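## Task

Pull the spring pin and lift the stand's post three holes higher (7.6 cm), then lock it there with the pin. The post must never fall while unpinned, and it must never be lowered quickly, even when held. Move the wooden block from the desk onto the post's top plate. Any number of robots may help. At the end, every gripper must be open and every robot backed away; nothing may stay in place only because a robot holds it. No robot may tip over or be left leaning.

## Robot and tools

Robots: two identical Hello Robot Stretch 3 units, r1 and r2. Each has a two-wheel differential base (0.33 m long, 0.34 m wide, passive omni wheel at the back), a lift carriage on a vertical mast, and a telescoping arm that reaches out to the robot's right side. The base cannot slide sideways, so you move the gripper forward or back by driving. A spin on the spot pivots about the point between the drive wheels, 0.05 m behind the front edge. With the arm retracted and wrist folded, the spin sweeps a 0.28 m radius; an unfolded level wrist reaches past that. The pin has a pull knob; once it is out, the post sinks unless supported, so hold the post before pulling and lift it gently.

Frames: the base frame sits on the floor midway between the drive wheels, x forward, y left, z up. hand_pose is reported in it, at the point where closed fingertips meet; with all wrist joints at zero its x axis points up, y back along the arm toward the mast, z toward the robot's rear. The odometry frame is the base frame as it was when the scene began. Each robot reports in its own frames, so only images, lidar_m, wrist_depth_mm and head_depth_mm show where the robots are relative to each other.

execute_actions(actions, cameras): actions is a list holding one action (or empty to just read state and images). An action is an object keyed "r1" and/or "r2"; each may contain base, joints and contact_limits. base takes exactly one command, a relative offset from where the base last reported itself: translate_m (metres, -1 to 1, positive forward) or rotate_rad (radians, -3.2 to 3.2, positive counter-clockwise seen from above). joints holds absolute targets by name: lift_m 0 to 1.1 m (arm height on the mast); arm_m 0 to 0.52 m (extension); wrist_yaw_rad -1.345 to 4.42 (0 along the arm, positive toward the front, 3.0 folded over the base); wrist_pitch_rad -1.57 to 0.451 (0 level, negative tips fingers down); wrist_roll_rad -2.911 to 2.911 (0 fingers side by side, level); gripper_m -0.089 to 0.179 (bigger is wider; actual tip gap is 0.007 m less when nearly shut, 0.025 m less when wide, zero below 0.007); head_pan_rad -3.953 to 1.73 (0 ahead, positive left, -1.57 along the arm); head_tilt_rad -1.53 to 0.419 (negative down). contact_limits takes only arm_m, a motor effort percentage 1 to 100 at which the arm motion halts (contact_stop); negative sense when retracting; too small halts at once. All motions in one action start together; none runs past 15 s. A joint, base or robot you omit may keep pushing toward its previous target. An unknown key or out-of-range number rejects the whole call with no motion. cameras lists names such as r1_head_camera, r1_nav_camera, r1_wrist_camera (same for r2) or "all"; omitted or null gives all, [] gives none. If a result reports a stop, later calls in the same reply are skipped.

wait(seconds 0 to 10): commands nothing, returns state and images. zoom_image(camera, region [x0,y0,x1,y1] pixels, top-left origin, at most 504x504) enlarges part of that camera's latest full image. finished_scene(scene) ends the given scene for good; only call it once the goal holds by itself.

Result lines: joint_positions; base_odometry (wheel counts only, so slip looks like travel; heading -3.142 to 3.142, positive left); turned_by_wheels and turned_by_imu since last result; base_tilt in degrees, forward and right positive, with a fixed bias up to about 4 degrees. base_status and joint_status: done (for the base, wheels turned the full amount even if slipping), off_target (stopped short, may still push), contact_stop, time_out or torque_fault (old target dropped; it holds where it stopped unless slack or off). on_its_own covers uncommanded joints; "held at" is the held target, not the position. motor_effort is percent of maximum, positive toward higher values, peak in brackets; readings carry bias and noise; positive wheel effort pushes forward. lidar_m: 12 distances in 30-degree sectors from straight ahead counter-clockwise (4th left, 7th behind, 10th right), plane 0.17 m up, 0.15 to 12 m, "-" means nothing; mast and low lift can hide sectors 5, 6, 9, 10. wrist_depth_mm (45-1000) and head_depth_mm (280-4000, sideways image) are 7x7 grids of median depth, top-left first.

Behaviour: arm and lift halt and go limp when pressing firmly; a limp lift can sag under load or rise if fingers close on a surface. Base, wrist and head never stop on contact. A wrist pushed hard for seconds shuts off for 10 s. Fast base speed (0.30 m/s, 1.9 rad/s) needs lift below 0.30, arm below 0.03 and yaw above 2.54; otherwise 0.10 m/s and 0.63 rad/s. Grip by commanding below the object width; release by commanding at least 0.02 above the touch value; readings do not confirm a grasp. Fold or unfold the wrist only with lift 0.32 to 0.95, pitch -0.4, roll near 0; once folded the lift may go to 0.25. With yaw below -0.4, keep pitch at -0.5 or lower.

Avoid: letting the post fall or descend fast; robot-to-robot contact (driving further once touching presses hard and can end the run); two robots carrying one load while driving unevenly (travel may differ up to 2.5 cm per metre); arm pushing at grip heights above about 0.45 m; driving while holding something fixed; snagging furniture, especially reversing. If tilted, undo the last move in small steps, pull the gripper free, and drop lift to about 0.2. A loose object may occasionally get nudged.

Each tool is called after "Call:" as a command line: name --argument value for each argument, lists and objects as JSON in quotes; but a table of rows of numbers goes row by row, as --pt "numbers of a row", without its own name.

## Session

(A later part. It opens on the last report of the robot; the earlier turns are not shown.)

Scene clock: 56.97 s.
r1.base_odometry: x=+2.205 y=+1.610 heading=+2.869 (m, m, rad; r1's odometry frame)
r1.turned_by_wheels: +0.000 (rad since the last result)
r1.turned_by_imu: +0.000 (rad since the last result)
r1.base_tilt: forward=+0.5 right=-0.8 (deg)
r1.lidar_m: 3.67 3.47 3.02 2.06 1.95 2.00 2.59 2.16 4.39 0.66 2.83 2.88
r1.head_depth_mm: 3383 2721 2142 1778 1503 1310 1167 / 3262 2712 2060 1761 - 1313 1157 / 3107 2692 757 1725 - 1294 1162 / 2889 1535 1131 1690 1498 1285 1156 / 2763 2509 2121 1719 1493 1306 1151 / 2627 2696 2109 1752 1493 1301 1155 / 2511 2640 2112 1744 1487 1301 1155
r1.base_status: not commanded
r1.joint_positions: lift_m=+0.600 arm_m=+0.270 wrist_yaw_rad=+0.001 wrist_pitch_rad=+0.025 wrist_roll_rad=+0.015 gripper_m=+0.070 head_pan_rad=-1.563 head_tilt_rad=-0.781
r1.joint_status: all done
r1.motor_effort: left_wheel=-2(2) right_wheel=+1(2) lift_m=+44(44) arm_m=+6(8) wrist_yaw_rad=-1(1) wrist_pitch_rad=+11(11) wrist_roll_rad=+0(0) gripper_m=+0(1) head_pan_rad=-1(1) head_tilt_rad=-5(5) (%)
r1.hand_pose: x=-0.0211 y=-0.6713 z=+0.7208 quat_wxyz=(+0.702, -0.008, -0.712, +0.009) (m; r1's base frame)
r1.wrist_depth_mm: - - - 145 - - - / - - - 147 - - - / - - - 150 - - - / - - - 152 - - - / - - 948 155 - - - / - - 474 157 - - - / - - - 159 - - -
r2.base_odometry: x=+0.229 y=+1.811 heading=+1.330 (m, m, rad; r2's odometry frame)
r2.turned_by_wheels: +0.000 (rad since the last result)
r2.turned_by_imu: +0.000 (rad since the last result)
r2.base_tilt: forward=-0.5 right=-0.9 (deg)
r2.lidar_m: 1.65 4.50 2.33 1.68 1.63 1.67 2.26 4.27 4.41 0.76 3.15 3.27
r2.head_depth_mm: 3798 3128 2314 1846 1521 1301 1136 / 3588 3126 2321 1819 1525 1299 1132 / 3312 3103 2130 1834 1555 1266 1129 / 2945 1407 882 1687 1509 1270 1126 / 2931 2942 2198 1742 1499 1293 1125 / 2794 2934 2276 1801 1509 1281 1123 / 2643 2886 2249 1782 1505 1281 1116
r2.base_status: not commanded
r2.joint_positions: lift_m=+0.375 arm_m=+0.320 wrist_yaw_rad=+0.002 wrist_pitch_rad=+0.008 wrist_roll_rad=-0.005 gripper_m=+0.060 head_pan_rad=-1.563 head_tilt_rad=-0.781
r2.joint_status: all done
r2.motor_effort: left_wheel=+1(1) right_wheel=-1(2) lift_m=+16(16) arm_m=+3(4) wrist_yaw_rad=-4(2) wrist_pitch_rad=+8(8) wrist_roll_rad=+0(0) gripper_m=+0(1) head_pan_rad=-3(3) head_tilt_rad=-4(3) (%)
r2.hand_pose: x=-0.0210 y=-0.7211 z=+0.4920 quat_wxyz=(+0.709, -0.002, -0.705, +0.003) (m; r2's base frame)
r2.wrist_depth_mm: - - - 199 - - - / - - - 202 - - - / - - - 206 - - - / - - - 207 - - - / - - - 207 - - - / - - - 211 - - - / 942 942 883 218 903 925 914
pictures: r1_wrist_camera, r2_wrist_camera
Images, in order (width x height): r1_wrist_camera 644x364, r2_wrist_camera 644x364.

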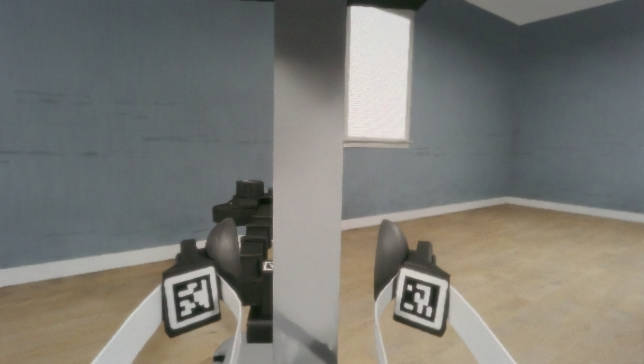

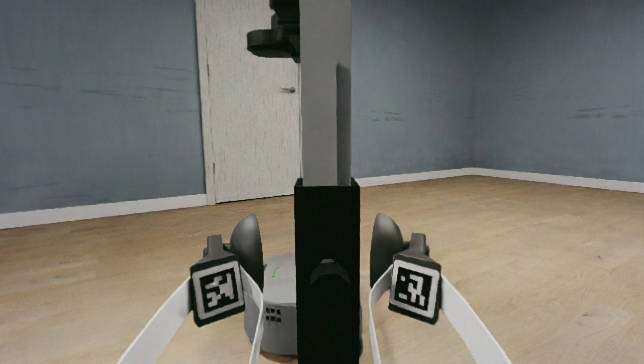

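Call:
execute_actions --actions '[{"r1":{"joints":{"gripper_m":-0.03}},"r2":{"base":{"translate_m":-0.006},"joints":{"lift_m":0.358}}}]' --cameras '[]'

Call:
execute_actions --actions '[{"r1":{"joints":{"lift_m":0.625,"arm_m":0.265}},"r2":{"joints":{"arm_m":0.341}}}]' --cameras '["r2_wrist_camera"]'

Call:
execute_actions --actions '[{"r1":{"joints":{"lift_m":0.633}}}]' --cameras '[]'

Scene clock: 62.83 s.
r1.base_odometry: x=+2.205 y=+1.610 heading=+2.869 (m, m, rad; r1's odometry frame)
r1.turned_by_wheels: +0.000 (rad since the last result)
r1.turned_by_imu: +0.001 (rad since the last result)
r1.base_tilt: forward=+0.3 right=-0.6 (deg)
r1.lidar_m: 3.68 3.46 3.02 2.05 1.96 1.99 2.59 2.16 4.39 0.66 2.83 2.88
r1.head_depth_mm: 3393 2728 2142 1765 1498 1309 1164 / 3270 2735 2086 1760 - 1313 1152 / 3097 2694 757 1766 - 1293 1159 / 2891 1553 1141 1677 1499 1295 1153 / 2784 2492 2121 1715 1492 1309 1150 / 2660 2653 2132 1747 1495 1300 1150 / 2523 2630 2137 1754 1492 1304 1153
r1.base_status: not commanded
r1.joint_positions: lift_m=+0.600 arm_m=+0.270 wrist_yaw_rad=+0.001 wrist_pitch_rad=+0.026 wrist_roll_rad=+0.015 gripper_m=-0.029 head_pan_rad=-1.563 head_tilt_rad=-0.781
r1.joint_status: all done
r1.motor_effort: left_wheel=-1(2) right_wheel=-1(1) lift_m=+44(45) arm_m=+0(7) wrist_yaw_rad=-1(1) wrist_pitch_rad=+10(11) wrist_roll_rad=+0(0) gripper_m=-21(97) head_pan_rad=-2(2) head_tilt_rad=-5(4) (%)
r1.hand_pose: x=-0.0211 y=-0.6717 z=+0.7211 quat_wxyz=(+0.702, -0.008, -0.712, +0.010) (m; r1's base frame)
r1.wrist_depth_mm: - - - 144 - - - / - - - 146 - - - / - - - 149 - - - / - - - 151 - - - / - - - 153 - - - / - - - 156 - - - / - - - 159 - - -
r2.base_odometry: x=+0.227 y=+1.805 heading=+1.330 (m, m, rad; r2's odometry frame)
r2.turned_by_wheels: +0.000 (rad since the last result)
r2.turned_by_imu: +0.001 (rad since the last result)
r2.base_tilt: forward=-0.4 right=-0.8 (deg)
r2.lidar_m: 1.65 4.50 2.33 1.68 1.62 1.68 2.26 4.27 4.40 0.76 3.16 3.27
r2.head_depth_mm: 3821 3135 2315 1836 1522 1292 1130 / 3559 3154 2307 1837 1514 1295 1132 / 3324 3121 2215 1847 1550 1265 1129 / 2991 1413 859 1696 1516 1265 1126 / 2881 2766 2198 1751 1504 1286 1130 / 2800 2960 2259 1814 1492 1286 1121 / 2693 2869 2264 1817 1501 1287 1119
r2.base_status: done
r2.joint_positions: lift_m=+0.358 arm_m=+0.320 wrist_yaw_rad=+0.002 wrist_pitch_rad=+0.008 wrist_roll_rad=-0.005 gripper_m=+0.060 head_pan_rad=-1.563 head_tilt_rad=-0.781
r2.joint_status: all done
r2.motor_effort: left_wheel=+1(5) right_wheel=-1(6) lift_m=+16(17) arm_m=+3(3) wrist_yaw_rad=-3(2) wrist_pitch_rad=+8(8) wrist_roll_rad=+0(0) gripper_m=+0(0) head_pan_rad=-1(3) head_tilt_rad=-4(4) (%)
r2.hand_pose: x=-0.0210 y=-0.7211 z=+0.4750 quat_wxyz=(+0.709, -0.002, -0.705, +0.003) (m; r2's base frame)
r2.wrist_depth_mm: - - - 197 - - - / - - - 201 - - - / - - - 206 - - - / - - - 202 - - - / - - - 205 - - - / - - - 212 - - - / 913 898 853 217 903 899 894
pictures: none
No camera images: the call's "cameras" was empty. Leave "cameras" out to get every camera's image.

Scene clock: 63.90 s.
r1.base_odometry: x=+2.205 y=+1.610 heading=+2.870 (m, m, rad; r1's odometry frame)
r1.turned_by_wheels: +0.000 (rad since the last result)
r1.turned_by_imu: +0.000 (rad since the last result)
r1.base_tilt: forward=+0.4 right=-0.6 (deg)
r1.lidar_m: 3.70 3.47 3.01 2.06 1.96 1.99 2.60 2.16 4.38 0.66 2.83 2.89
r1.head_depth_mm: 3428 2707 2141 1772 1498 1302 1167 / 3206 2703 2065 1784 - 1307 1155 / 3099 2693 753 1810 - 1293 1154 / 2892 1529 1136 1678 1494 1292 1155 / 2777 2475 2135 1697 1493 1310 1155 / 2636 2723 2111 1761 1492 1300 1152 / 2504 2655 2110 1747 1489 1305 1153
r1.base_status: not commanded
r1.joint_positions: lift_m=+0.624 arm_m=+0.266 wrist_yaw_rad=+0.002 wrist_pitch_rad=-0.050 wrist_roll_rad=+0.015 gripper_m=-0.026 head_pan_rad=-1.563 head_tilt_rad=-0.781
r1.joint_status: all done
r1.on_its_own: wrist_pitch_rad is at rest, and its effort (+46) is outside its rest range (-20 to +32)
r1.motor_effort: left_wheel=+0(0) right_wheel=-3(3) lift_m=+53(52) arm_m=-13(23) wrist_yaw_rad=-1(0) wrist_pitch_rad=+46(47) wrist_roll_rad=+0(0) gripper_m=-20(23) head_pan_rad=-2(2) head_tilt_rad=-4(5) (%)
r1.hand_pose: x=-0.0210 y=-0.6655 z=+0.7261 quat_wxyz=(+0.702, +0.019, -0.712, -0.018) (m; r1's base frame)
r1.wrist_depth_mm: - - - 142 - - - / - - - 146 - - - / - - - 151 - - - / - - - 155 - - - / - - - 158 - - - / - - - 162 - - - / - - 963 169 - - -
r2.base_odometry: x=+0.227 y=+1.805 heading=+1.330 (m, m, rad; r2's odometry frame)
r2.turned_by_wheels: +0.000 (rad since the last result)
r2.turned_by_imu: +0.000 (rad since the last result)
r2.base_tilt: forward=-0.5 right=-0.8 (deg)
r2.lidar_m: 1.66 4.51 2.33 1.68 1.63 1.67 2.26 4.26 4.40 0.76 3.17 3.26
r2.head_depth_mm: 3827 3144 2300 1835 1513 1304 1132 / 3568 3080 2315 1834 1523 1294 1131 / 3350 3102 2140 1830 1547 1288 1128 / 2942 1251 861 1704 1515 1277 1126 / 2860 2870 2200 1739 1503 1292 1122 / 2789 2965 2263 1805 1500 1284 1123 / 2658 2859 2261 1807 1498 1281 1119
r2.base_status: not commanded
r2.joint_positions: lift_m=+0.358 arm_m=+0.341 wrist_yaw_rad=+0.002 wrist_pitch_rad=+0.008 wrist_roll_rad=-0.005 gripper_m=+0.060 head_pan_rad=-1.563 head_tilt_rad=-0.781
r2.joint_status: all done
r2.motor_effort: left_wheel=+1(0) right_wheel=-1(1) lift_m=+16(16) arm_m=+3(4) wrist_yaw_rad=-2(2) wrist_pitch_rad=+8(8) wrist_roll_rad=+0(0) gripper_m=+0(1) head_pan_rad=-3(3) head_tilt_rad=-5(4) (%)
r2.hand_pose: x=-0.0210 y=-0.7421 z=+0.4750 quat_wxyz=(+0.709, -0.002, -0.705, +0.003) (m; r2's base frame)
r2.wrist_depth_mm: - - - 177 - - - / - - - 181 - - - / - - - 185 - - - / - - - 180 - - - / - - - 183 - - - / - - - 188 - - - / 933 929 834 194 903 888 891
pictures: r2_wrist_camera
Images, in order (width x height): r2_wrist_camera 644x364.

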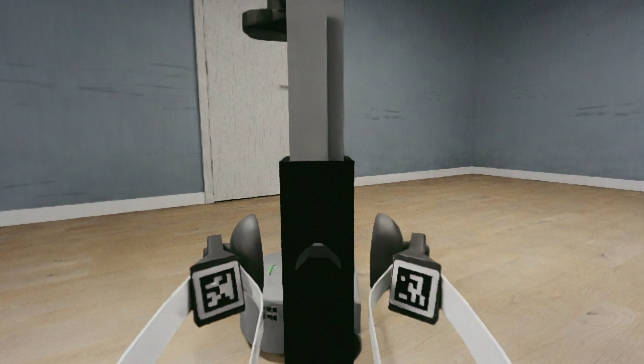

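Scene clock: 64.60 s.
r1.base_odometry: x=+2.205 y=+1.610 heading=+2.870 (m, m, rad; r1's odometry frame)
r1.turned_by_wheels: +0.000 (rad since the last result)
r1.turned_by_imu: +0.000 (rad since the last result)
r1.base_tilt: forward=+0.5 right=-0.5 (deg)
r1.lidar_m: 3.69 3.46 3.02 2.05 1.96 1.99 2.59 2.16 4.41 0.65 2.83 2.89
r1.head_depth_mm: 3397 2718 2141 1768 1495 1304 - / 3275 2673 2077 1803 - 1284 1155 / 3098 2717 752 1788 - 1292 1157 / 2898 1529 1131 1672 1501 1288 1152 / 2765 2527 2124 1708 1492 1300 1150 / 2629 2674 2125 1757 1500 1304 1156 / 2514 2645 2132 1745 1492 1296 1154
r1.base_status: not commanded
r1.joint_positions: lift_m=+0.632 arm_m=+0.266 wrist_yaw_rad=+0.002 wrist_pitch_rad=-0.076 wrist_roll_rad=+0.015 gripper_m=-0.026 head_pan_rad=-1.563 head_tilt_rad=-0.781
r1.joint_status: all done
r1.on_its_own: wrist_pitch_rad is at rest, and its effort (+58) is outside its rest range (-20 to +32)
r1.motor_effort: left_wheel=+0(0) right_wheel=-2(3) lift_m=+54(55) arm_m=-11(13) wrist_yaw_rad=-2(1) wrist_pitch_rad=+58(59) wrist_roll_rad=-1(0) gripper_m=-20(20) head_pan_rad=-2(2) head_tilt_rad=-3(4) (%)
r1.hand_pose: x=-0.0210 y=-0.6644 z=+0.7274 quat_wxyz=(+0.702, +0.028, -0.711, -0.027) (m; r1's base frame)
r1.wrist_depth_mm: - - - 140 - - - / - - - 145 - - - / - - - 150 - - - / - - - 155 - - - / - - - 159 - - - / - - - 165 - - - / - - 913 172 - - -
r2.base_odometry: x=+0.227 y=+1.805 heading=+1.330 (m, m, rad; r2's odometry frame)
r2.turned_by_wheels: +0.000 (rad since the last result)
r2.turned_by_imu: +0.000 (rad since the last result)
r2.base_tilt: forward=-0.5 right=-0.8 (deg)
r2.lidar_m: 1.66 4.51 2.33 1.68 1.63 1.67 2.26 4.23 4.42 0.76 3.15 3.26
r2.head_depth_mm: 3801 3128 2300 1840 1531 1296 1135 / 3567 3111 2306 1821 1521 1299 1130 / 3345 3096 2154 1821 1565 1276 1126 / 2896 1212 859 1701 1526 1279 1128 / 2871 2905 2203 1746 1505 1288 1121 / 2818 2957 2263 1808 1504 1281 1120 / 2671 2887 2247 1801 1504 1279 1117
r2.base_status: not commanded
r2.joint_positions: lift_m=+0.358 arm_m=+0.341 wrist_yaw_rad=+0.002 wrist_pitch_rad=+0.008 wrist_roll_rad=-0.005 gripper_m=+0.060 head_pan_rad=-1.563 head_tilt_rad=-0.781
r2.joint_status: not commanded
r2.motor_effort: left_wheel=+1(1) right_wheel=-2(2) lift_m=+16(16) arm_m=+3(3) wrist_yaw_rad=-3(3) wrist_pitch_rad=+8(8) wrist_roll_rad=+0(0) gripper_m=+1(0) head_pan_rad=-3(3) head_tilt_rad=-4(3) (%)
r2.hand_pose: x=-0.0210 y=-0.7421 z=+0.4750 quat_wxyz=(+0.709, -0.002, -0.705, +0.003) (m; r2's base frame)
r2.wrist_depth_mm: - - - 177 - - - / - - - 181 - - - / - - - 185 - - - / - - - 180 - - - / - - - 184 - - - / - - - 187 - - - / 909 908 849 194 900 901 889
pictures: none
No camera images: the call's "cameras" was empty. Leave "cameras" out to get every camera's image.

Call:
execute_actions --actions '[{"r1":{"joints":{"lift_m":0.623,"wrist_pitch_rad":0.055}},"r2":{"joints":{"arm_m":0.338,"lift_m":0.354}}}]' --cameras '[]'

Call:
execute_actions --actions '[{"r2":{"joints":{"gripper_m":-0.05}}}]' --cameras '["r2_wrist_camera"]'

Call:
execute_actions --actions '[{"r2":{"joints":{"arm_m":0.321}}}]' --cameras '["r2_wrist_camera"]'

Call:
execute_actions --actions '[{"r1":{"joints":{"lift_m":0.637}}}]' --cameras '[]'

Call:
execute_actions --actions '[{"r1":{"joints":{"lift_m":0.63}},"r2":{"joints":{"gripper_m":0.06,"arm_m":0.338}}}]' --cameras '[]'

Scene clock: 70.60 s.
r1.base_odometry: x=+2.205 y=+1.610 heading=+2.870 (m, m, rad; r1's odometry frame)
r1.turned_by_wheels: +0.000 (rad since the last result)
r1.turned_by_imu: +0.001 (rad since the last result)
r1.base_tilt: forward=+0.4 right=-0.6 (deg)
r1.lidar_m: 3.70 3.47 3.01 2.05 1.96 1.98 2.59 2.15 4.36 0.66 2.83 2.89
r1.head_depth_mm: 3381 2691 2139 1776 1499 1317 1189 / 3262 2705 2049 1764 - 1303 1147 / 3107 2695 754 1796 - 1293 1156 / 2891 1534 1141 1677 1504 1288 1151 / 2764 2497 2131 1723 1494 1295 1157 / 2626 2697 2125 1747 1500 1298 1157 / 2513 2645 2111 1748 1484 1299 1154
r1.base_status: not commanded
r1.joint_positions: lift_m=+0.623 arm_m=+0.266 wrist_yaw_rad=+0.002 wrist_pitch_rad=-0.046 wrist_roll_rad=+0.015 gripper_m=-0.026 head_pan_rad=-1.563 head_tilt_rad=-0.781
r1.joint_status: wrist_pitch_rad off_target (ended at -0.046, target +0.055); the others done
r1.on_its_own: wrist_pitch_rad is at rest, and its effort (+46) is outside its rest range (-20 to +32)
r1.motor_effort: left_wheel=+0(0) right_wheel=-2(2) lift_m=+34(48) arm_m=-8(11) wrist_yaw_rad=+0(0) wrist_pitch_rad=+46(60) wrist_roll_rad=+0(1) gripper_m=-20(20) head_pan_rad=-2(2) head_tilt_rad=-4(4) (%)
r1.hand_pose: x=-0.0210 y=-0.6654 z=+0.7259 quat_wxyz=(+0.702, +0.017, -0.712, -0.016) (m; r1's base frame)
r1.wrist_depth_mm: - - - 143 - - - / - - - 147 - - - / - - - 151 - - - / - - - 156 - - - / - - - 159 - - - / - - - 163 - - - / - - 963 169 - - -
r2.base_odometry: x=+0.227 y=+1.805 heading=+1.330 (m, m, rad; r2's odometry frame)
r2.turned_by_wheels: +0.000 (rad since the last result)
r2.turned_by_imu: +0.000 (rad since the last result)
r2.base_tilt: forward=-0.5 right=-0.9 (deg)
r2.lidar_m: 1.66 4.51 2.33 1.69 1.63 1.67 2.26 4.26 4.39 0.76 3.16 3.27
r2.head_depth_mm: 3855 3141 2319 1847 1522 1296 1127 / 3564 3097 2306 1840 1517 1298 1131 / 3384 3087 2133 1823 1551 1270 1130 / 2988 1257 860 1683 1539 1261 1125 / 2883 2937 2224 1754 1508 1296 1127 / 2792 2942 2275 1814 1498 1293 1124 / 2667 2857 2256 1798 1506 1284 1119
r2.base_status: not commanded
r2.joint_positions: lift_m=+0.354 arm_m=+0.338 wrist_yaw_rad=+0.002 wrist_pitch_rad=+0.008 wrist_roll_rad=-0.005 gripper_m=+0.060 head_pan_rad=-1.563 head_tilt_rad=-0.781
r2.joint_status: all done
r2.motor_effort: left_wheel=+1(1) right_wheel=-1(1) lift_m=+16(15) arm_m=-3(4) wrist_yaw_rad=-3(2) wrist_pitch_rad=+8(8) wrist_roll_rad=+0(0) gripper_m=+0(0) head_pan_rad=-3(3) head_tilt_rad=-4(4) (%)
r2.hand_pose: x=-0.0210 y=-0.7397 z=+0.4710 quat_wxyz=(+0.709, -0.002, -0.705, +0.003) (m; r2's base frame)
r2.wrist_depth_mm: - - - 180 - - - / - - - 183 - - - / - - - 188 - - - / - - - 182 - - - / - - - 186 - - - / - - - 191 - - - / 911 920 863 197 925 877 890
pictures: none
No camera images: the call's "cameras" was empty. Leave "cameras" out to get every camera's image.

Scene clock: 72.20 s.
r1.base_odometry: x=+2.205 y=+1.610 heading=+2.870 (m, m, rad; r1's odometry frame)
r1.turned_by_wheels: +0.000 (rad since the last result)
r1.turned_by_imu: +0.000 (rad since the last result)
r1.base_tilt: forward=+0.5 right=-0.7 (deg)
r1.lidar_m: 3.68 3.46 3.02 2.05 1.95 2.00 2.59 2.16 4.39 0.66 2.83 2.88
r1.head_depth_mm: 3370 2691 2125 1759 1503 1302 1185 / 3209 2707 2078 1772 - 1306 1146 / 3119 2707 754 1794 - 1285 1152 / 2899 1540 1139 1678 1500 1293 1154 / 2760 2493 2137 1717 1495 1298 1155 / 2643 2698 2129 1755 1490 1306 1149 / 2494 2663 2116 1745 1487 1302 1153
r1.base_status: not commanded
r1.joint_positions: lift_m=+0.623 arm_m=+0.266 wrist_yaw_rad=+0.002 wrist_pitch_rad=-0.046 wrist_roll_rad=+0.015 gripper_m=-0.026 head_pan_rad=-1.563 head_tilt_rad=-0.781
r1.joint_status: not commanded
r1.on_its_own: wrist_pitch_rad is at rest, and its effort (+46) is outside its rest range (-20 to +32)
r1.motor_effort: left_wheel=+0(0) right_wheel=-2(2) lift_m=+33(34) arm_m=-10(8) wrist_yaw_rad=-2(1) wrist_pitch_rad=+46(46) wrist_roll_rad=+0(0) gripper_m=-19(20) head_pan_rad=-2(2) head_tilt_rad=-5(5) (%)
r1.hand_pose: x=-0.0210 y=-0.6654 z=+0.7259 quat_wxyz=(+0.702, +0.017, -0.712, -0.016) (m; r1's base frame)
r1.wrist_depth_mm: - - - 143 - - - / - - - 147 - - - / - - - 151 - - - / - - - 155 - - - / - - - 159 - - - / - - - 164 - - - / - - 959 170 - - -
r2.base_odometry: x=+0.227 y=+1.805 heading=+1.330 (m, m, rad; r2's odometry frame)
r2.turned_by_wheels: +0.000 (rad since the last result)
r2.turned_by_imu: +0.000 (rad since the last result)
r2.base_tilt: forward=-0.5 right=-0.9 (deg)
r2.lidar_m: 1.66 4.51 2.33 1.69 1.63 1.67 2.26 4.27 4.42 0.76 3.14 3.26
r2.head_depth_mm: 3830 3144 2341 1839 1523 1295 1137 / 3560 3143 2313 1826 1516 1302 1138 / 3311 3093 2122 1816 1552 1280 1133 / 2937 1265 857 1690 1525 1268 1126 / 2882 2927 2207 1744 1507 1286 1132 / 2814 2967 2264 1811 1509 1281 1120 / 2695 2854 2265 1814 1500 1280 1124
r2.base_status: not commanded
r2.joint_positions: lift_m=+0.354 arm_m=+0.338 wrist_yaw_rad=+0.001 wrist_pitch_rad=+0.008 wrist_roll_rad=-0.005 gripper_m=-0.049 head_pan_rad=-1.563 head_tilt_rad=-0.781
r2.joint_status: all done
r2.motor_effort: left_wheel=+1(1) right_wheel=-1(1) lift_m=+16(16) arm_m=-2(3) wrist_yaw_rad=-3(3) wrist_pitch_rad=+8(9) wrist_roll_rad=+0(0) gripper_m=-27(100) head_pan_rad=-3(2) head_tilt_rad=-4(4) (%)
r2.hand_pose: x=-0.0211 y=-0.7395 z=+0.4710 quat_wxyz=(+0.709, -0.002, -0.705, +0.003) (m; r2's base frame)
r2.wrist_depth_mm: - - - 180 - - - / - - - 183 - - - / - - - 188 - - - / - - - 182 - - - / - - - 184 - - - / - - - 191 - - - / 891 904 813 196 882 885 869
pictures: r2_wrist_camera
Images, in order (width x height): r2_wrist_camera 644x364.

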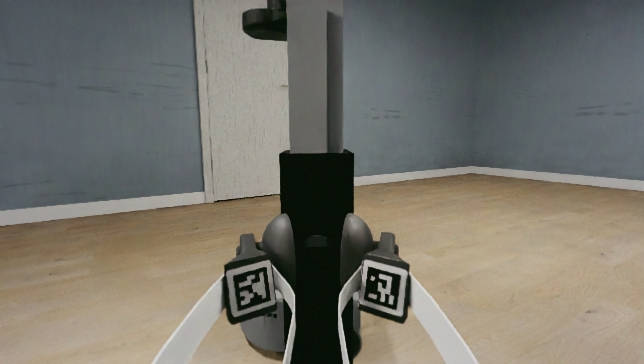

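Scene clock: 73.17 s.
r1.base_odometry: x=+2.205 y=+1.610 heading=+2.870 (m, m, rad; r1's odometry frame)
r1.turned_by_wheels: +0.000 (rad since the last result)
r1.turned_by_imu: +0.000 (rad since the last result)
r1.base_tilt: forward=+0.4 right=-0.6 (deg)
r1.lidar_m: 3.69 3.46 3.01 2.06 1.96 2.00 2.59 2.16 4.38 0.65 2.83 2.88
r1.head_depth_mm: 3361 2700 2140 1774 1495 1305 1190 / 3216 2725 2055 1758 - 1302 1148 / 3064 2698 756 1802 - 1294 1151 / 2904 1551 1142 1676 1498 1299 1157 / 2797 2524 2131 1723 1495 1300 1152 / 2641 2665 2111 1758 1489 1294 1151 / 2491 2694 2115 1749 1492 1298 1153
r1.base_status: not commanded
r1.joint_positions: lift_m=+0.623 arm_m=+0.266 wrist_yaw_rad=+0.002 wrist_pitch_rad=-0.046 wrist_roll_rad=+0.015 gripper_m=-0.026 head_pan_rad=-1.563 head_tilt_rad=-0.781
r1.joint_status: not commanded
r1.on_its_own: wrist_pitch_rad is at rest, and its effort (+46) is outside its rest range (-20 to +32)
r1.motor_effort: left_wheel=+0(0) right_wheel=-2(2) lift_m=+34(33) arm_m=-9(8) wrist_yaw_rad=+1(0) wrist_pitch_rad=+46(46) wrist_roll_rad=+0(0) gripper_m=-19(20) head_pan_rad=-2(2) head_tilt_rad=-5(5) (%)
r1.hand_pose: x=-0.0210 y=-0.6654 z=+0.7259 quat_wxyz=(+0.702, +0.017, -0.712, -0.016) (m; r1's base frame)
r1.wrist_depth_mm: - - - 143 - - - / - - - 147 - - - / - - - 151 - - - / - - - 155 - - - / - - - 159 - - - / - - - 163 - - - / - - 948 169 - - -
r2.base_odometry: x=+0.227 y=+1.805 heading=+1.330 (m, m, rad; r2's odometry frame)
r2.turned_by_wheels: +0.000 (rad since the last result)
r2.turned_by_imu: +0.000 (rad since the last result)
r2.base_tilt: forward=-0.4 right=-0.8 (deg)
r2.lidar_m: 1.65 4.50 2.34 1.68 1.62 1.67 2.26 4.25 4.42 0.76 3.14 3.27
r2.head_depth_mm: 3862 3143 2323 1828 1522 1301 1133 / 3586 3090 2330 1858 1515 1294 1132 / 3360 3103 2132 1829 1557 1269 1126 / 2961 1261 862 1701 1547 1267 1124 / 2913 2929 2198 1748 1507 1282 1127 / 2837 2983 2271 1806 1510 1280 1123 / 2663 2863 2252 1799 1503 1278 1125
r2.base_status: not commanded
r2.joint_positions: lift_m=+0.354 arm_m=+0.321 wrist_yaw_rad=+0.001 wrist_pitch_rad=+0.012 wrist_roll_rad=-0.005 gripper_m=-0.045 head_pan_rad=-1.563 head_tilt_rad=-0.781
r2.joint_status: all done
r2.on_its_own: gripper_m is held at -0.044, not at your -0.050, by its stall guard, which is still easing
r2.motor_effort: left_wheel=+1(1) right_wheel=-1(2) lift_m=+16(16) arm_m=-6(15) wrist_yaw_rad=-2(4) wrist_pitch_rad=+7(8) wrist_roll_rad=+0(0) gripper_m=-4(27) head_pan_rad=-3(3) head_tilt_rad=-4(5) (%)
r2.hand_pose: x=-0.0212 y=-0.7230 z=+0.4721 quat_wxyz=(+0.709, -0.004, -0.705, +0.004) (m; r2's base frame)
r2.wrist_depth_mm: - - - 195 - - - / - - - 200 - - - / - - - 204 - - - / - - - 200 - - - / - - - 202 - - - / - - - 209 - - - / 906 903 860 213 880 905 906
pictures: r2_wrist_camera
Images, in order (width x height): r2_wrist_camera 644x364.

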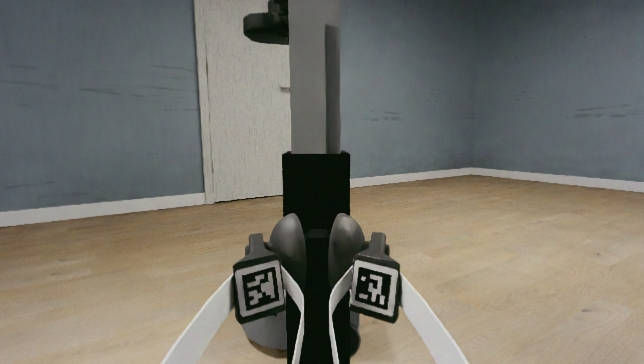

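Scene clock: 73.97 s.
r1.base_odometry: x=+2.205 y=+1.610 heading=+2.870 (m, m, rad; r1's odometry frame)
r1.turned_by_wheels: +0.000 (rad since the last result)
r1.turned_by_imu: +0.000 (rad since the last result)
r1.base_tilt: forward=+0.5 right=-0.6 (deg)
r1.lidar_m: 3.69 3.46 3.02 2.05 1.96 1.99 2.59 2.16 4.41 0.66 2.82 2.88
r1.head_depth_mm: 3390 2720 2137 1764 1499 1305 - / 3266 2712 2067 1808 - 1290 1151 / 3093 2710 753 1804 - 1292 1154 / 2934 1533 1139 1679 1490 1291 1157 / 2767 2496 2121 1717 1494 1301 1158 / 2655 2695 2127 1750 1495 1304 1155 / 2517 2652 2129 1746 1497 1302 1151
r1.base_status: not commanded
r1.joint_positions: lift_m=+0.636 arm_m=+0.266 wrist_yaw_rad=+0.002 wrist_pitch_rad=-0.088 wrist_roll_rad=+0.015 gripper_m=-0.026 head_pan_rad=-1.563 head_tilt_rad=-0.781
r1.joint_status: all done
r1.on_its_own: wrist_pitch_rad is at rest, and its effort (+66) is outside its rest range (-20 to +32)
r1.motor_effort: left_wheel=+0(0) right_wheel=-2(2) lift_m=+56(57) arm_m=-8(9) wrist_yaw_rad=-2(0) wrist_pitch_rad=+66(67) wrist_roll_rad=+0(1) gripper_m=-20(19) head_pan_rad=-2(2) head_tilt_rad=-4(4) (%)
r1.hand_pose: x=-0.0210 y=-0.6636 z=+0.7284 quat_wxyz=(+0.701, +0.032, -0.711, -0.031) (m; r1's base frame)
r1.wrist_depth_mm: - - - 140 - - - / - - - 145 - - - / - - - 150 - - - / - - - 156 - - - / - - - 160 - - - / - - - 166 - - - / - - 970 174 - - -
r2.base_odometry: x=+0.227 y=+1.805 heading=+1.330 (m, m, rad; r2's odometry frame)
r2.turned_by_wheels: +0.000 (rad since the last result)
r2.turned_by_imu: +0.000 (rad since the last result)
r2.base_tilt: forward=-0.5 right=-0.8 (deg)
r2.lidar_m: 1.66 4.51 2.33 1.68 1.63 1.67 2.26 4.26 4.40 0.76 3.16 3.26
r2.head_depth_mm: 3810 3114 2320 1832 1528 1295 1126 / 3546 3120 2315 1820 1517 1305 1136 / 3356 3082 2143 1833 1535 1268 1129 / 2878 1190 859 1694 1548 1263 1125 / 2835 2923 2210 1744 1513 1290 1126 / 2792 3005 2268 1805 1505 1281 1126 / 2681 2881 2253 1796 1493 1285 1120
r2.base_status: not commanded
r2.joint_positions: lift_m=+0.354 arm_m=+0.321 wrist_yaw_rad=+0.001 wrist_pitch_rad=+0.012 wrist_roll_rad=-0.005 gripper_m=-0.040 head_pan_rad=-1.563 head_tilt_rad=-0.781
r2.joint_status: not commanded
r2.on_its_own: gripper_m is held at -0.041, not at your -0.050, by its stall guard, which is still easing
r2.motor_effort: left_wheel=+1(1) right_wheel=-1(1) lift_m=+16(16) arm_m=-6(6) wrist_yaw_rad=-1(1) wrist_pitch_rad=+7(7) wrist_roll_rad=+0(0) gripper_m=-20(22) head_pan_rad=-2(3) head_tilt_rad=-4(4) (%)
r2.hand_pose: x=-0.0212 y=-0.7230 z=+0.4721 quat_wxyz=(+0.709, -0.004, -0.705, +0.004) (m; r2's base frame)
r2.wrist_depth_mm: - - - 196 - - - / - - - 201 - - - / - - - 205 - - - / - - - 200 - - - / - - - 202 - - - / - - - 209 - - - / 924 911 868 215 902 898 897
pictures: none
No camera images: the call's "cameras" was empty. Leave "cameras" out to get every camera's image.

Scene clock: 75.47 s.
r1.base_odometry: x=+2.205 y=+1.610 heading=+2.870 (m, m, rad; r1's odometry frame)
r1.turned_by_wheels: +0.000 (rad since the last result)
r1.turned_by_imu: +0.000 (rad since the last result)
r1.base_tilt: forward=+0.5 right=-0.7 (deg)
r1.lidar_m: 3.69 3.46 3.01 2.05 1.96 1.99 2.59 2.16 4.38 0.66 2.82 2.88
r1.head_depth_mm: 3415 2683 2121 1762 1495 1308 - / 3257 2692 2074 1810 - 1299 1157 / 3114 2732 754 1799 - 1289 1153 / 2883 1537 1142 1678 1497 1286 1154 / 2773 2503 2130 1710 1491 1299 1153 / 2631 2685 2118 1747 1493 1298 1155 / 2489 2648 2114 1749 1502 1299 1152
r1.base_status: not commanded
r1.joint_positions: lift_m=+0.630 arm_m=+0.266 wrist_yaw_rad=+0.002 wrist_pitch_rad=-0.067 wrist_roll_rad=+0.015 gripper_m=-0.026 head_pan_rad=-1.563 head_tilt_rad=-0.781
r1.joint_status: all done
r1.on_its_own: wrist_pitch_rad is at rest, and its effort (+56) is outside its rest range (-20 to +32)
r1.motor_effort: left_wheel=+0(0) right_wheel=-2(2) lift_m=+36(50) arm_m=-8(9) wrist_yaw_rad=-1(0) wrist_pitch_rad=+56(66) wrist_roll_rad=+0(0) gripper_m=-20(19) head_pan_rad=-2(2) head_tilt_rad=-4(5) (%)
r1.hand_pose: x=-0.0210 y=-0.6645 z=+0.7275 quat_wxyz=(+0.702, +0.024, -0.712, -0.024) (m; r1's base frame)
r1.wrist_depth_mm: - - - 142 - - - / - - - 146 - - - / - - - 151 - - - / - - - 156 - - - / - - - 159 - - - / - - - 164 - - - / - - 936 171 - - -
r2.base_odometry: x=+0.227 y=+1.805 heading=+1.330 (m, m, rad; r2's odometry frame)
r2.turned_by_wheels: +0.000 (rad since the last result)
r2.turned_by_imu: +0.000 (rad since the last result)
r2.base_tilt: forward=-0.5 right=-0.8 (deg)
r2.lidar_m: 1.65 4.51 2.33 1.69 1.63 1.67 2.26 4.26 4.41 0.76 3.15 3.27
r2.head_depth_mm: 3883 3120 2316 1839 1536 1294 1133 / 3547 3112 2310 1840 1519 1295 1133 / 3331 3128 2144 1818 1553 1285 1127 / 2974 1220 858 1697 1534 1264 1128 / 2857 2906 2204 1762 1514 1290 1124 / 2804 2936 2257 1794 1496 1291 1122 / 2660 2882 2264 1805 1493 1282 1116
r2.base_status: not commanded
r2.joint_positions: lift_m=+0.354 arm_m=+0.338 wrist_yaw_rad=-0.002 wrist_pitch_rad=+0.009 wrist_roll_rad=-0.005 gripper_m=+0.060 head_pan_rad=-1.563 head_tilt_rad=-0.781
r2.joint_status: all done
r2.motor_effort: left_wheel=+0(1) right_wheel=+0(1) lift_m=+16(16) arm_m=+3(15) wrist_yaw_rad=+2(3) wrist_pitch_rad=+8(8) wrist_roll_rad=+0(0) gripper_m=+0(77) head_pan_rad=-3(3) head_tilt_rad=-4(5) (%)
r2.hand_pose: x=-0.0221 y=-0.7392 z=+0.4714 quat_wxyz=(+0.709, -0.004, -0.705, +0.002) (m; r2's base frame)
r2.wrist_depth_mm: - - - 180 - - - / - - - 184 - - - / - - - 189 - - - / - - - 183 - - - / - - - 187 - - - / - - - 191 - - - / 913 902 880 197 888 878 880
pictures: none
No camera images: the call's "cameras" was empty. Leave "cameras" out to get every camera's image.

Call:
execute_actions --actions '[{"r1":{"joints":{"lift_m":0.605,"wrist_pitch_rad":0.05}},"r2":{"joints":{"arm_m":0.342}}}]' --cameras '[]'

Call:
execute_actions --actions '[{"r1":{"joints":{"lift_m":0.616}},"r2":{"joints":{"gripper_m":-0.05}}}]' --cameras '[]'

Call:
execute_actions --actions '[{"r2":{"joints":{"arm_m":0.326}}}]' --cameras '["r2_wrist_camera"]'

Call:
execute_actions --actions '[{"r1":{"joints":{"lift_m":0.631}}}]' --cameras '[]'

Call:
execute_actions --actions '[{"r1":{"joints":{"lift_m":0.626}},"r2":{"joints":{"gripper_m":0.06,"arm_m":0.342}}}]' --cameras '[]'

Scene clock: 80.47 s.
r1.base_odometry: x=+2.205 y=+1.610 heading=+2.869 (m, m, rad; r1's odometry frame)
r1.turned_by_wheels: +0.000 (rad since the last result)
r1.turned_by_imu: +0.001 (rad since the last result)
r1.base_tilt: forward=+0.4 right=-0.5 (deg)
r1.lidar_m: 3.70 3.46 3.02 2.06 1.96 1.99 2.58 2.16 4.38 0.66 2.83 2.89
r1.head_depth_mm: 3395 2730 2137 1769 1503 1309 1176 / 3218 2713 2062 1769 - 1317 1145 / 3122 2717 758 1761 - 1288 1160 / 2908 1559 1135 1681 1494 1292 1157 / 2775 2514 2126 1714 1497 1305 1158 / 2595 2692 2140 1750 1499 1300 1154 / 2510 2676 2109 1773 1501 1305 1153
r1.base_status: not commanded
r1.joint_positions: lift_m=+0.605 arm_m=+0.265 wrist_yaw_rad=+0.002 wrist_pitch_rad=+0.013 wrist_roll_rad=+0.015 gripper_m=-0.026 head_pan_rad=-1.563 head_tilt_rad=-0.781
r1.joint_status: all done
r1.motor_effort: left_wheel=-1(0) right_wheel=-1(2) lift_m=+27(36) arm_m=-2(7) wrist_yaw_rad=-2(1) wrist_pitch_rad=+16(55) wrist_roll_rad=+0(0) gripper_m=-19(20) head_pan_rad=-2(2) head_tilt_rad=-5(3) (%)
r1.hand_pose: x=-0.0210 y=-0.6666 z=+0.7233 quat_wxyz=(+0.702, -0.004, -0.712, +0.005) (m; r1's base frame)
r1.wrist_depth_mm: - - - 149 - - - / - - - 152 - - - / - - - 155 - - - / - - - 157 - - - / - - - 159 - - - / - - - 162 - - - / - - 979 167 - - -
r2.base_odometry: x=+0.227 y=+1.805 heading=+1.330 (m, m, rad; r2's odometry frame)
r2.turned_by_wheels: +0.000 (rad since the last result)
r2.turned_by_imu: +0.000 (rad since the last result)
r2.base_tilt: forward=-0.5 right=-0.8 (deg)
r2.lidar_m: 1.66 4.50 2.34 1.68 1.63 1.68 2.25 4.26 4.42 0.76 3.15 3.27
r2.head_depth_mm: 3828 3127 2330 1824 1519 1296 1140 / 3535 3128 2326 1816 1514 1292 1132 / 3344 3079 2210 1825 1549 1278 1135 / 2931 1313 860 1702 1530 1276 1117 / 2908 2945 2196 1739 1515 1292 1121 / 2818 2964 2280 1811 1498 1279 1115 / 2685 2881 2250 1801 1498 1284 1120
r2.base_status: not commanded
r2.joint_positions: lift_m=+0.354 arm_m=+0.342 wrist_yaw_rad=-0.002 wrist_pitch_rad=+0.009 wrist_roll_rad=-0.005 gripper_m=+0.060 head_pan_rad=-1.563 head_tilt_rad=-0.781
r2.joint_status: all done
r2.motor_effort: left_wheel=+1(0) right_wheel=-1(1) lift_m=+16(16) arm_m=+3(4) wrist_yaw_rad=+2(3) wrist_pitch_rad=+8(8) wrist_roll_rad=+0(0) gripper_m=+0(0) head_pan_rad=-2(3) head_tilt_rad=-4(3) (%)
r2.hand_pose: x=-0.0221 y=-0.7432 z=+0.4714 quat_wxyz=(+0.709, -0.004, -0.705, +0.002) (m; r2's base frame)
r2.wrist_depth_mm: - - - 176 - - - / - - - 181 - - - / - - - 184 - - - / - - - 178 - - - / - - - 181 - - - / - - - 187 - - - / 916 908 853 192 896 886 878
pictures: none
No camera images: the call's "cameras" was empty. Leave "cameras" out to get every camera's image.

Scene clock: 82.07 s.
r1.base_odometry: x=+2.205 y=+1.610 heading=+2.869 (m, m, rad; r1's odometry frame)
r1.turned_by_wheels: +0.000 (rad since the last result)
r1.turned_by_imu: +0.000 (rad since the last result)
r1.base_tilt: forward=+0.4 right=-0.5 (deg)
r1.lidar_m: 3.68 3.45 3.01 2.05 1.96 1.99 2.59 2.16 4.40 0.66 2.83 2.88
r1.head_depth_mm: 3339 2697 2140 1766 1499 1311 1171 / 3243 2708 2070 1760 - 1306 1137 / 3087 2693 757 1763 - 1293 1155 / 2912 1548 1132 1679 1496 1292 1152 / 2759 2484 2119 1719 1490 1305 1155 / 2625 2692 2125 1753 1498 1301 1154 / 2519 2661 2122 1747 1507 1302 1151
r1.base_status: not commanded
r1.joint_positions: lift_m=+0.616 arm_m=+0.265 wrist_yaw_rad=+0.002 wrist_pitch_rad=-0.022 wrist_roll_rad=+0.015 gripper_m=-0.026 head_pan_rad=-1.563 head_tilt_rad=-0.781
r1.joint_status: all done
r1.on_its_own: wrist_pitch_rad is at rest, and its effort (+33) is outside its rest range (-20 to +32)
r1.motor_effort: left_wheel=-1(1) right_wheel=+0(1) lift_m=+48(48) arm_m=-3(1) wrist_yaw_rad=+0(1) wrist_pitch_rad=+33(34) wrist_roll_rad=+0(1) gripper_m=-20(18) head_pan_rad=-2(1) head_tilt_rad=-4(4) (%)
r1.hand_pose: x=-0.0210 y=-0.6657 z=+0.7244 quat_wxyz=(+0.702, +0.009, -0.712, -0.008) (m; r1's base frame)
r1.wrist_depth_mm: - - - 146 - - - / - - - 149 - - - / - - - 153 - - - / - - - 156 - - - / - - - 160 - - - / - - - 163 - - - / - - 943 169 - - -
r2.base_odometry: x=+0.227 y=+1.805 heading=+1.330 (m, m, rad; r2's odometry frame)
r2.turned_by_wheels: +0.000 (rad since the last result)
r2.turned_by_imu: +0.000 (rad since the last result)
r2.base_tilt: forward=-0.5 right=-0.9 (deg)
r2.lidar_m: 1.66 4.52 2.33 1.68 1.62 1.67 2.25 4.26 4.44 0.76 3.15 3.28
r2.head_depth_mm: 3858 3148 2336 1829 1513 1301 1130 / 3587 3098 2297 1831 1523 1296 1129 / 3366 3088 2235 1845 1553 1281 1129 / 2998 1289 860 1693 1526 1281 1120 / 2826 2899 2218 1752 1516 1290 1121 / 2789 2941 2268 1809 1497 1290 1124 / 2696 2852 2263 1806 1506 1277 1124
r2.base_status: not commanded
r2.joint_positions: lift_m=+0.354 arm_m=+0.342 wrist_yaw_rad=+0.000 wrist_pitch_rad=+0.009 wrist_roll_rad=-0.005 gripper_m=-0.049 head_pan_rad=-1.563 head_tilt_rad=-0.781
r2.joint_status: all done
r2.motor_effort: left_wheel=+1(1) right_wheel=-1(1) lift_m=+16(16) arm_m=+3(3) wrist_yaw_rad=+0(3) wrist_pitch_rad=+8(8) wrist_roll_rad=+0(0) gripper_m=-27(100) head_pan_rad=-3(1) head_tilt_rad=-4(6) (%)
r2.hand_pose: x=-0.0215 y=-0.7432 z=+0.4714 quat_wxyz=(+0.709, -0.003, -0.705, +0.003) (m; r2's base frame)
r2.wrist_depth_mm: - - - 177 - - - / - - - 181 - - - / - - - 184 - - - / - - - 180 - - - / - - - 182 - - - / - - - 168 - - - / 914 893 803 193 897 890 874
pictures: none
No camera images: the call's "cameras" was empty. Leave "cameras" out to get every camera's image.

Scene clock: 83.10 s.
r1.base_odometry: x=+2.205 y=+1.610 heading=+2.869 (m, m, rad; r1's odometry frame)
r1.turned_by_wheels: +0.000 (rad since the last result)
r1.turned_by_imu: +0.000 (rad since the last result)
r1.base_tilt: forward=+0.6 right=-0.6 (deg)
r1.lidar_m: 3.67 3.46 3.01 2.06 1.95 1.99 2.58 2.17 4.39 0.66 2.83 2.88
r1.head_depth_mm: 3386 2732 2139 1759 1501 1308 1176 / 3245 2714 2073 1768 - 1304 1137 / 3137 2714 741 1754 - 1298 1157 / 2876 1556 769 1677 1491 1294 1153 / 2777 2515 2116 1702 1503 1303 1156 / 2650 2707 2136 1763 1499 1307 1153 / 2510 2676 2119 1762 1498 1303 1153
r1.base_status: not commanded
r1.joint_positions: lift_m=+0.616 arm_m=+0.265 wrist_yaw_rad=+0.002 wrist_pitch_rad=-0.044 wrist_roll_rad=+0.015 gripper_m=-0.026 head_pan_rad=-1.563 head_tilt_rad=-0.781
r1.joint_status: not commanded
r1.on_its_own: wrist_pitch_rad is at rest, and its effort (+43) is outside its rest range (-20 to +32)
r1.motor_effort: left_wheel=-1(1) right_wheel=+0(0) lift_m=+48(49) arm_m=-2(2) wrist_yaw_rad=+0(0) wrist_pitch_rad=+43(46) wrist_roll_rad=-1(0) gripper_m=-20(20) head_pan_rad=-2(2) head_tilt_rad=-5(5) (%)
r1.hand_pose: x=-0.0210 y=-0.6650 z=+0.7190 quat_wxyz=(+0.702, +0.016, -0.712, -0.015) (m; r1's base frame)
r1.wrist_depth_mm: - - - 144 - - - / - - - 148 - - - / - - - 152 - - - / - - - 156 - - - / - - - 159 - - - / - - - 163 - - - / - - 955 169 - - -
r2.base_odometry: x=+0.227 y=+1.805 heading=+1.330 (m, m, rad; r2's odometry frame)
r2.turned_by_wheels: +0.000 (rad since the last result)
r2.turned_by_imu: +0.000 (rad since the last result)
r2.base_tilt: forward=-0.5 right=-0.8 (deg)
r2.lidar_m: 1.65 4.49 2.33 1.68 1.63 1.67 2.26 4.26 4.40 0.76 3.16 3.28
r2.head_depth_mm: 3843 3112 2312 1833 1528 1304 1139 / 3571 3127 2297 1841 1508 1289 1131 / 3354 3088 2189 1815 1560 1267 1126 / 2974 1285 861 1691 1527 1269 1128 / 2871 2926 2198 1751 1508 1290 1127 / 2817 2969 2272 1805 1499 1298 1125 / 2651 2844 2265 1788 1500 1279 1123
r2.base_status: not commanded
r2.joint_positions: lift_m=+0.354 arm_m=+0.327 wrist_yaw_rad=+0.001 wrist_pitch_rad=+0.015 wrist_roll_rad=-0.005 gripper_m=-0.043 head_pan_rad=-1.563 head_tilt_rad=-0.781
r2.joint_status: all done
r2.on_its_own: gripper_m is held at -0.044, not at your -0.050, by its stall guard, which is still easing
r2.motor_effort: left_wheel=+1(2) right_wheel=-2(2) lift_m=+16(16) arm_m=-10(17) wrist_yaw_rad=-2(2) wrist_pitch_rad=+6(8) wrist_roll_rad=+0(0) gripper_m=-13(28) head_pan_rad=-3(3) head_tilt_rad=-5(4) (%)
r2.hand_pose: x=-0.0212 y=-0.7283 z=+0.4727 quat_wxyz=(+0.709, -0.005, -0.705, +0.005) (m; r2's base frame)
r2.wrist_depth_mm: - - - 191 - - - / - - - 195 - - - / - - - 200 - - - / - - - 194 - - - / - - - 195 - - - / - - - 203 - - - / 925 913 860 210 882 908 898
pictures: r2_wrist_camera
Images, in order (width x height): r2_wrist_camera 644x364.

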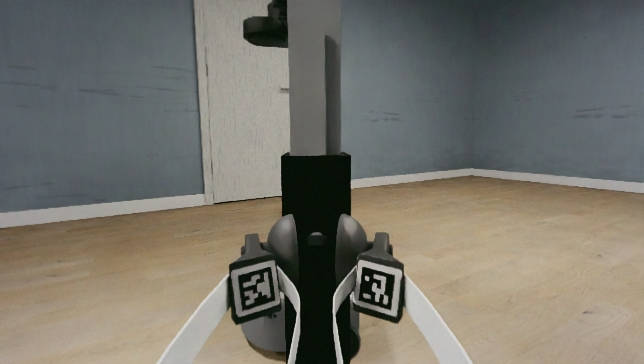

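Scene clock: 83.93 s.
r1.base_odometry: x=+2.205 y=+1.610 heading=+2.869 (m, m, rad; r1's odometry frame)
r1.turned_by_wheels: +0.000 (rad since the last result)
r1.turned_by_imu: +0.000 (rad since the last result)
r1.base_tilt: forward=+0.5 right=-0.6 (deg)
r1.lidar_m: 3.69 3.45 3.01 2.06 1.96 2.00 2.59 2.16 4.38 0.66 2.83 2.88
r1.head_depth_mm: 3401 2683 2148 1757 1496 1303 - / 3190 2685 2070 1814 - 1294 1158 / 3125 2732 736 1814 - 1286 1154 / 2892 1545 758 1676 1493 1295 1155 / 2762 2515 2129 1714 1491 1303 1152 / 2654 2687 2119 1746 1490 1299 1155 / 2521 2672 2125 1751 1488 1303 1160
r1.base_status: not commanded
r1.joint_positions: lift_m=+0.630 arm_m=+0.265 wrist_yaw_rad=+0.002 wrist_pitch_rad=-0.079 wrist_roll_rad=+0.015 gripper_m=-0.026 head_pan_rad=-1.563 head_tilt_rad=-0.781
r1.joint_status: all done
r1.on_its_own: wrist_pitch_rad is at rest, and its effort (+59) is outside its rest range (-20 to +32)
r1.motor_effort: left_wheel=-1(1) right_wheel=+0(0) lift_m=+55(55) arm_m=-1(1) wrist_yaw_rad=+0(1) wrist_pitch_rad=+59(62) wrist_roll_rad=+0(0) gripper_m=-20(20) head_pan_rad=-2(2) head_tilt_rad=-4(5) (%)
r1.hand_pose: x=-0.0210 y=-0.6636 z=+0.7249 quat_wxyz=(+0.702, +0.029, -0.711, -0.028) (m; r1's base frame)
r1.wrist_depth_mm: - - - 141 - - - / - - - 146 - - - / - - - 151 - - - / - - - 156 - - - / - - - 161 - - - / - - - 165 - - - / - - 969 173 - - -
r2.base_odometry: x=+0.227 y=+1.805 heading=+1.330 (m, m, rad; r2's odometry frame)
r2.turned_by_wheels: +0.000 (rad since the last result)
r2.turned_by_imu: +0.000 (rad since the last result)
r2.base_tilt: forward=-0.5 right=-0.8 (deg)
r2.lidar_m: 1.66 4.51 2.33 1.68 1.62 1.67 2.26 4.25 4.43 0.76 3.16 3.27
r2.head_depth_mm: 3834 3140 2315 1848 1532 1302 1128 / 3584 3168 2330 1833 1519 1306 1132 / 3312 3103 2211 1833 1556 1264 1130 / 2955 1220 860 1685 1525 1266 1130 / 2883 2926 2194 1742 1518 1294 1126 / 2799 2986 2266 1818 1499 1285 1121 / 2651 2886 2251 1816 1497 1287 1117
r2.base_status: not commanded
r2.joint_positions: lift_m=+0.354 arm_m=+0.327 wrist_yaw_rad=+0.001 wrist_pitch_rad=+0.015 wrist_roll_rad=-0.005 gripper_m=-0.040 head_pan_rad=-1.563 head_tilt_rad=-0.781
r2.joint_status: not commanded
r2.on_its_own: gripper_m is held at -0.041, not at your -0.050, by its stall guard, which is still easing
r2.motor_effort: left_wheel=+1(1) right_wheel=-1(1) lift_m=+16(17) arm_m=-10(10) wrist_yaw_rad=-1(1) wrist_pitch_rad=+6(6) wrist_roll_rad=+0(0) gripper_m=-22(23) head_pan_rad=-3(2) head_tilt_rad=-5(4) (%)
r2.hand_pose: x=-0.0212 y=-0.7283 z=+0.4727 quat_wxyz=(+0.709, -0.005, -0.705, +0.005) (m; r2's base frame)
r2.wrist_depth_mm: - - - 191 - - - / - - - 195 - - - / - - - 200 - - - / - - - 195 - - - / - - - 195 - - - / - - - 203 - - - / 915 903 861 208 900 888 894
pictures: none
No camera images: the call's "cameras" was empty. Leave "cameras" out to get every camera's image.

Scene clock: 85.73 s.
r1.base_odometry: x=+2.205 y=+1.610 heading=+2.869 (m, m, rad; r1's odometry frame)
r1.turned_by_wheels: +0.000 (rad since the last result)
r1.turned_by_imu: +0.000 (rad since the last result)
r1.base_tilt: forward=+0.5 right=-0.7 (deg)
r1.lidar_m: 3.71 3.46 3.02 2.06 1.96 1.99 2.58 2.16 4.38 0.65 2.83 2.88
r1.head_depth_mm: 3393 2702 2133 1769 1495 1309 1179 / 3250 2714 2066 1810 - 1306 1155 / 3072 2705 731 1808 - 1291 1150 / 2921 1560 761 1676 1494 1292 1153 / 2749 2490 2140 1716 1495 1301 1154 / 2614 2678 2128 1753 1494 1302 1154 / 2492 2627 2130 1760 1492 1292 1150
r1.base_status: not commanded
r1.joint_positions: lift_m=+0.626 arm_m=+0.265 wrist_yaw_rad=+0.002 wrist_pitch_rad=-0.064 wrist_roll_rad=+0.015 gripper_m=-0.026 head_pan_rad=-1.563 head_tilt_rad=-0.781
r1.joint_status: all done
r1.on_its_own: wrist_pitch_rad is at rest, and its effort (+52) is outside its rest range (-20 to +32)
r1.motor_effort: left_wheel=-1(1) right_wheel=+0(0) lift_m=+35(50) arm_m=-2(1) wrist_yaw_rad=+1(0) wrist_pitch_rad=+52(59) wrist_roll_rad=-1(0) gripper_m=-20(20) head_pan_rad=-2(2) head_tilt_rad=-4(5) (%)
r1.hand_pose: x=-0.0210 y=-0.6642 z=+0.7243 quat_wxyz=(+0.702, +0.023, -0.712, -0.023) (m; r1's base frame)
r1.wrist_depth_mm: - - - 142 - - - / - - - 146 - - - / - - - 152 - - - / - - - 156 - - - / - - - 160 - - - / - - - 165 - - - / - - 947 173 - - -
r2.base_odometry: x=+0.227 y=+1.805 heading=+1.329 (m, m, rad; r2's odometry frame)
r2.turned_by_wheels: -0.001 (rad since the last result)
r2.turned_by_imu: -0.001 (rad since the last result)
r2.base_tilt: forward=-0.6 right=-0.9 (deg)
r2.lidar_m: 1.65 4.51 2.34 1.68 1.62 1.67 2.26 4.24 4.42 0.76 3.15 3.26
r2.head_depth_mm: 3880 3137 2317 1837 1527 1305 1138 / 3581 3126 2302 1837 1522 1299 1130 / 3334 3132 2205 1842 1553 1280 1129 / 2945 1250 859 1701 1549 1278 1131 / 2885 2815 2203 1756 1504 1286 1128 / 2773 2991 2281 1806 1510 1284 1123 / 2665 2874 2260 1806 1510 1282 1124
r2.base_status: not commanded
r2.joint_positions: lift_m=+0.354 arm_m=+0.341 wrist_yaw_rad=-0.023 wrist_pitch_rad=+0.009 wrist_roll_rad=-0.005 gripper_m=+0.060 head_pan_rad=-1.563 head_tilt_rad=-0.781
r2.joint_status: all done
r2.on_its_own: wrist_yaw_rad is at rest, and its effort (+25) is outside its rest range (-12 to +12)
r2.motor_effort: left_wheel=-6(7) right_wheel=+9(12) lift_m=+16(16) arm_m=+12(16) wrist_yaw_rad=+25(28) wrist_pitch_rad=+8(8) wrist_roll_rad=+0(0) gripper_m=+7(87) head_pan_rad=-2(2) head_tilt_rad=-5(4) (%)
r2.hand_pose: x=-0.0274 y=-0.7424 z=+0.4713 quat_wxyz=(+0.709, -0.011, -0.705, -0.005) (m; r2's base frame)
r2.wrist_depth_mm: - - - 177 - - - / - - - 181 - - - / - - - 185 - - - / - - - 180 - - - / - - - 183 - - - / - - - 189 - - - / 907 888 819 194 887 882 892
pictures: none
No camera images: the call's "cameras" was empty. Leave "cameras" out to get every camera's image.


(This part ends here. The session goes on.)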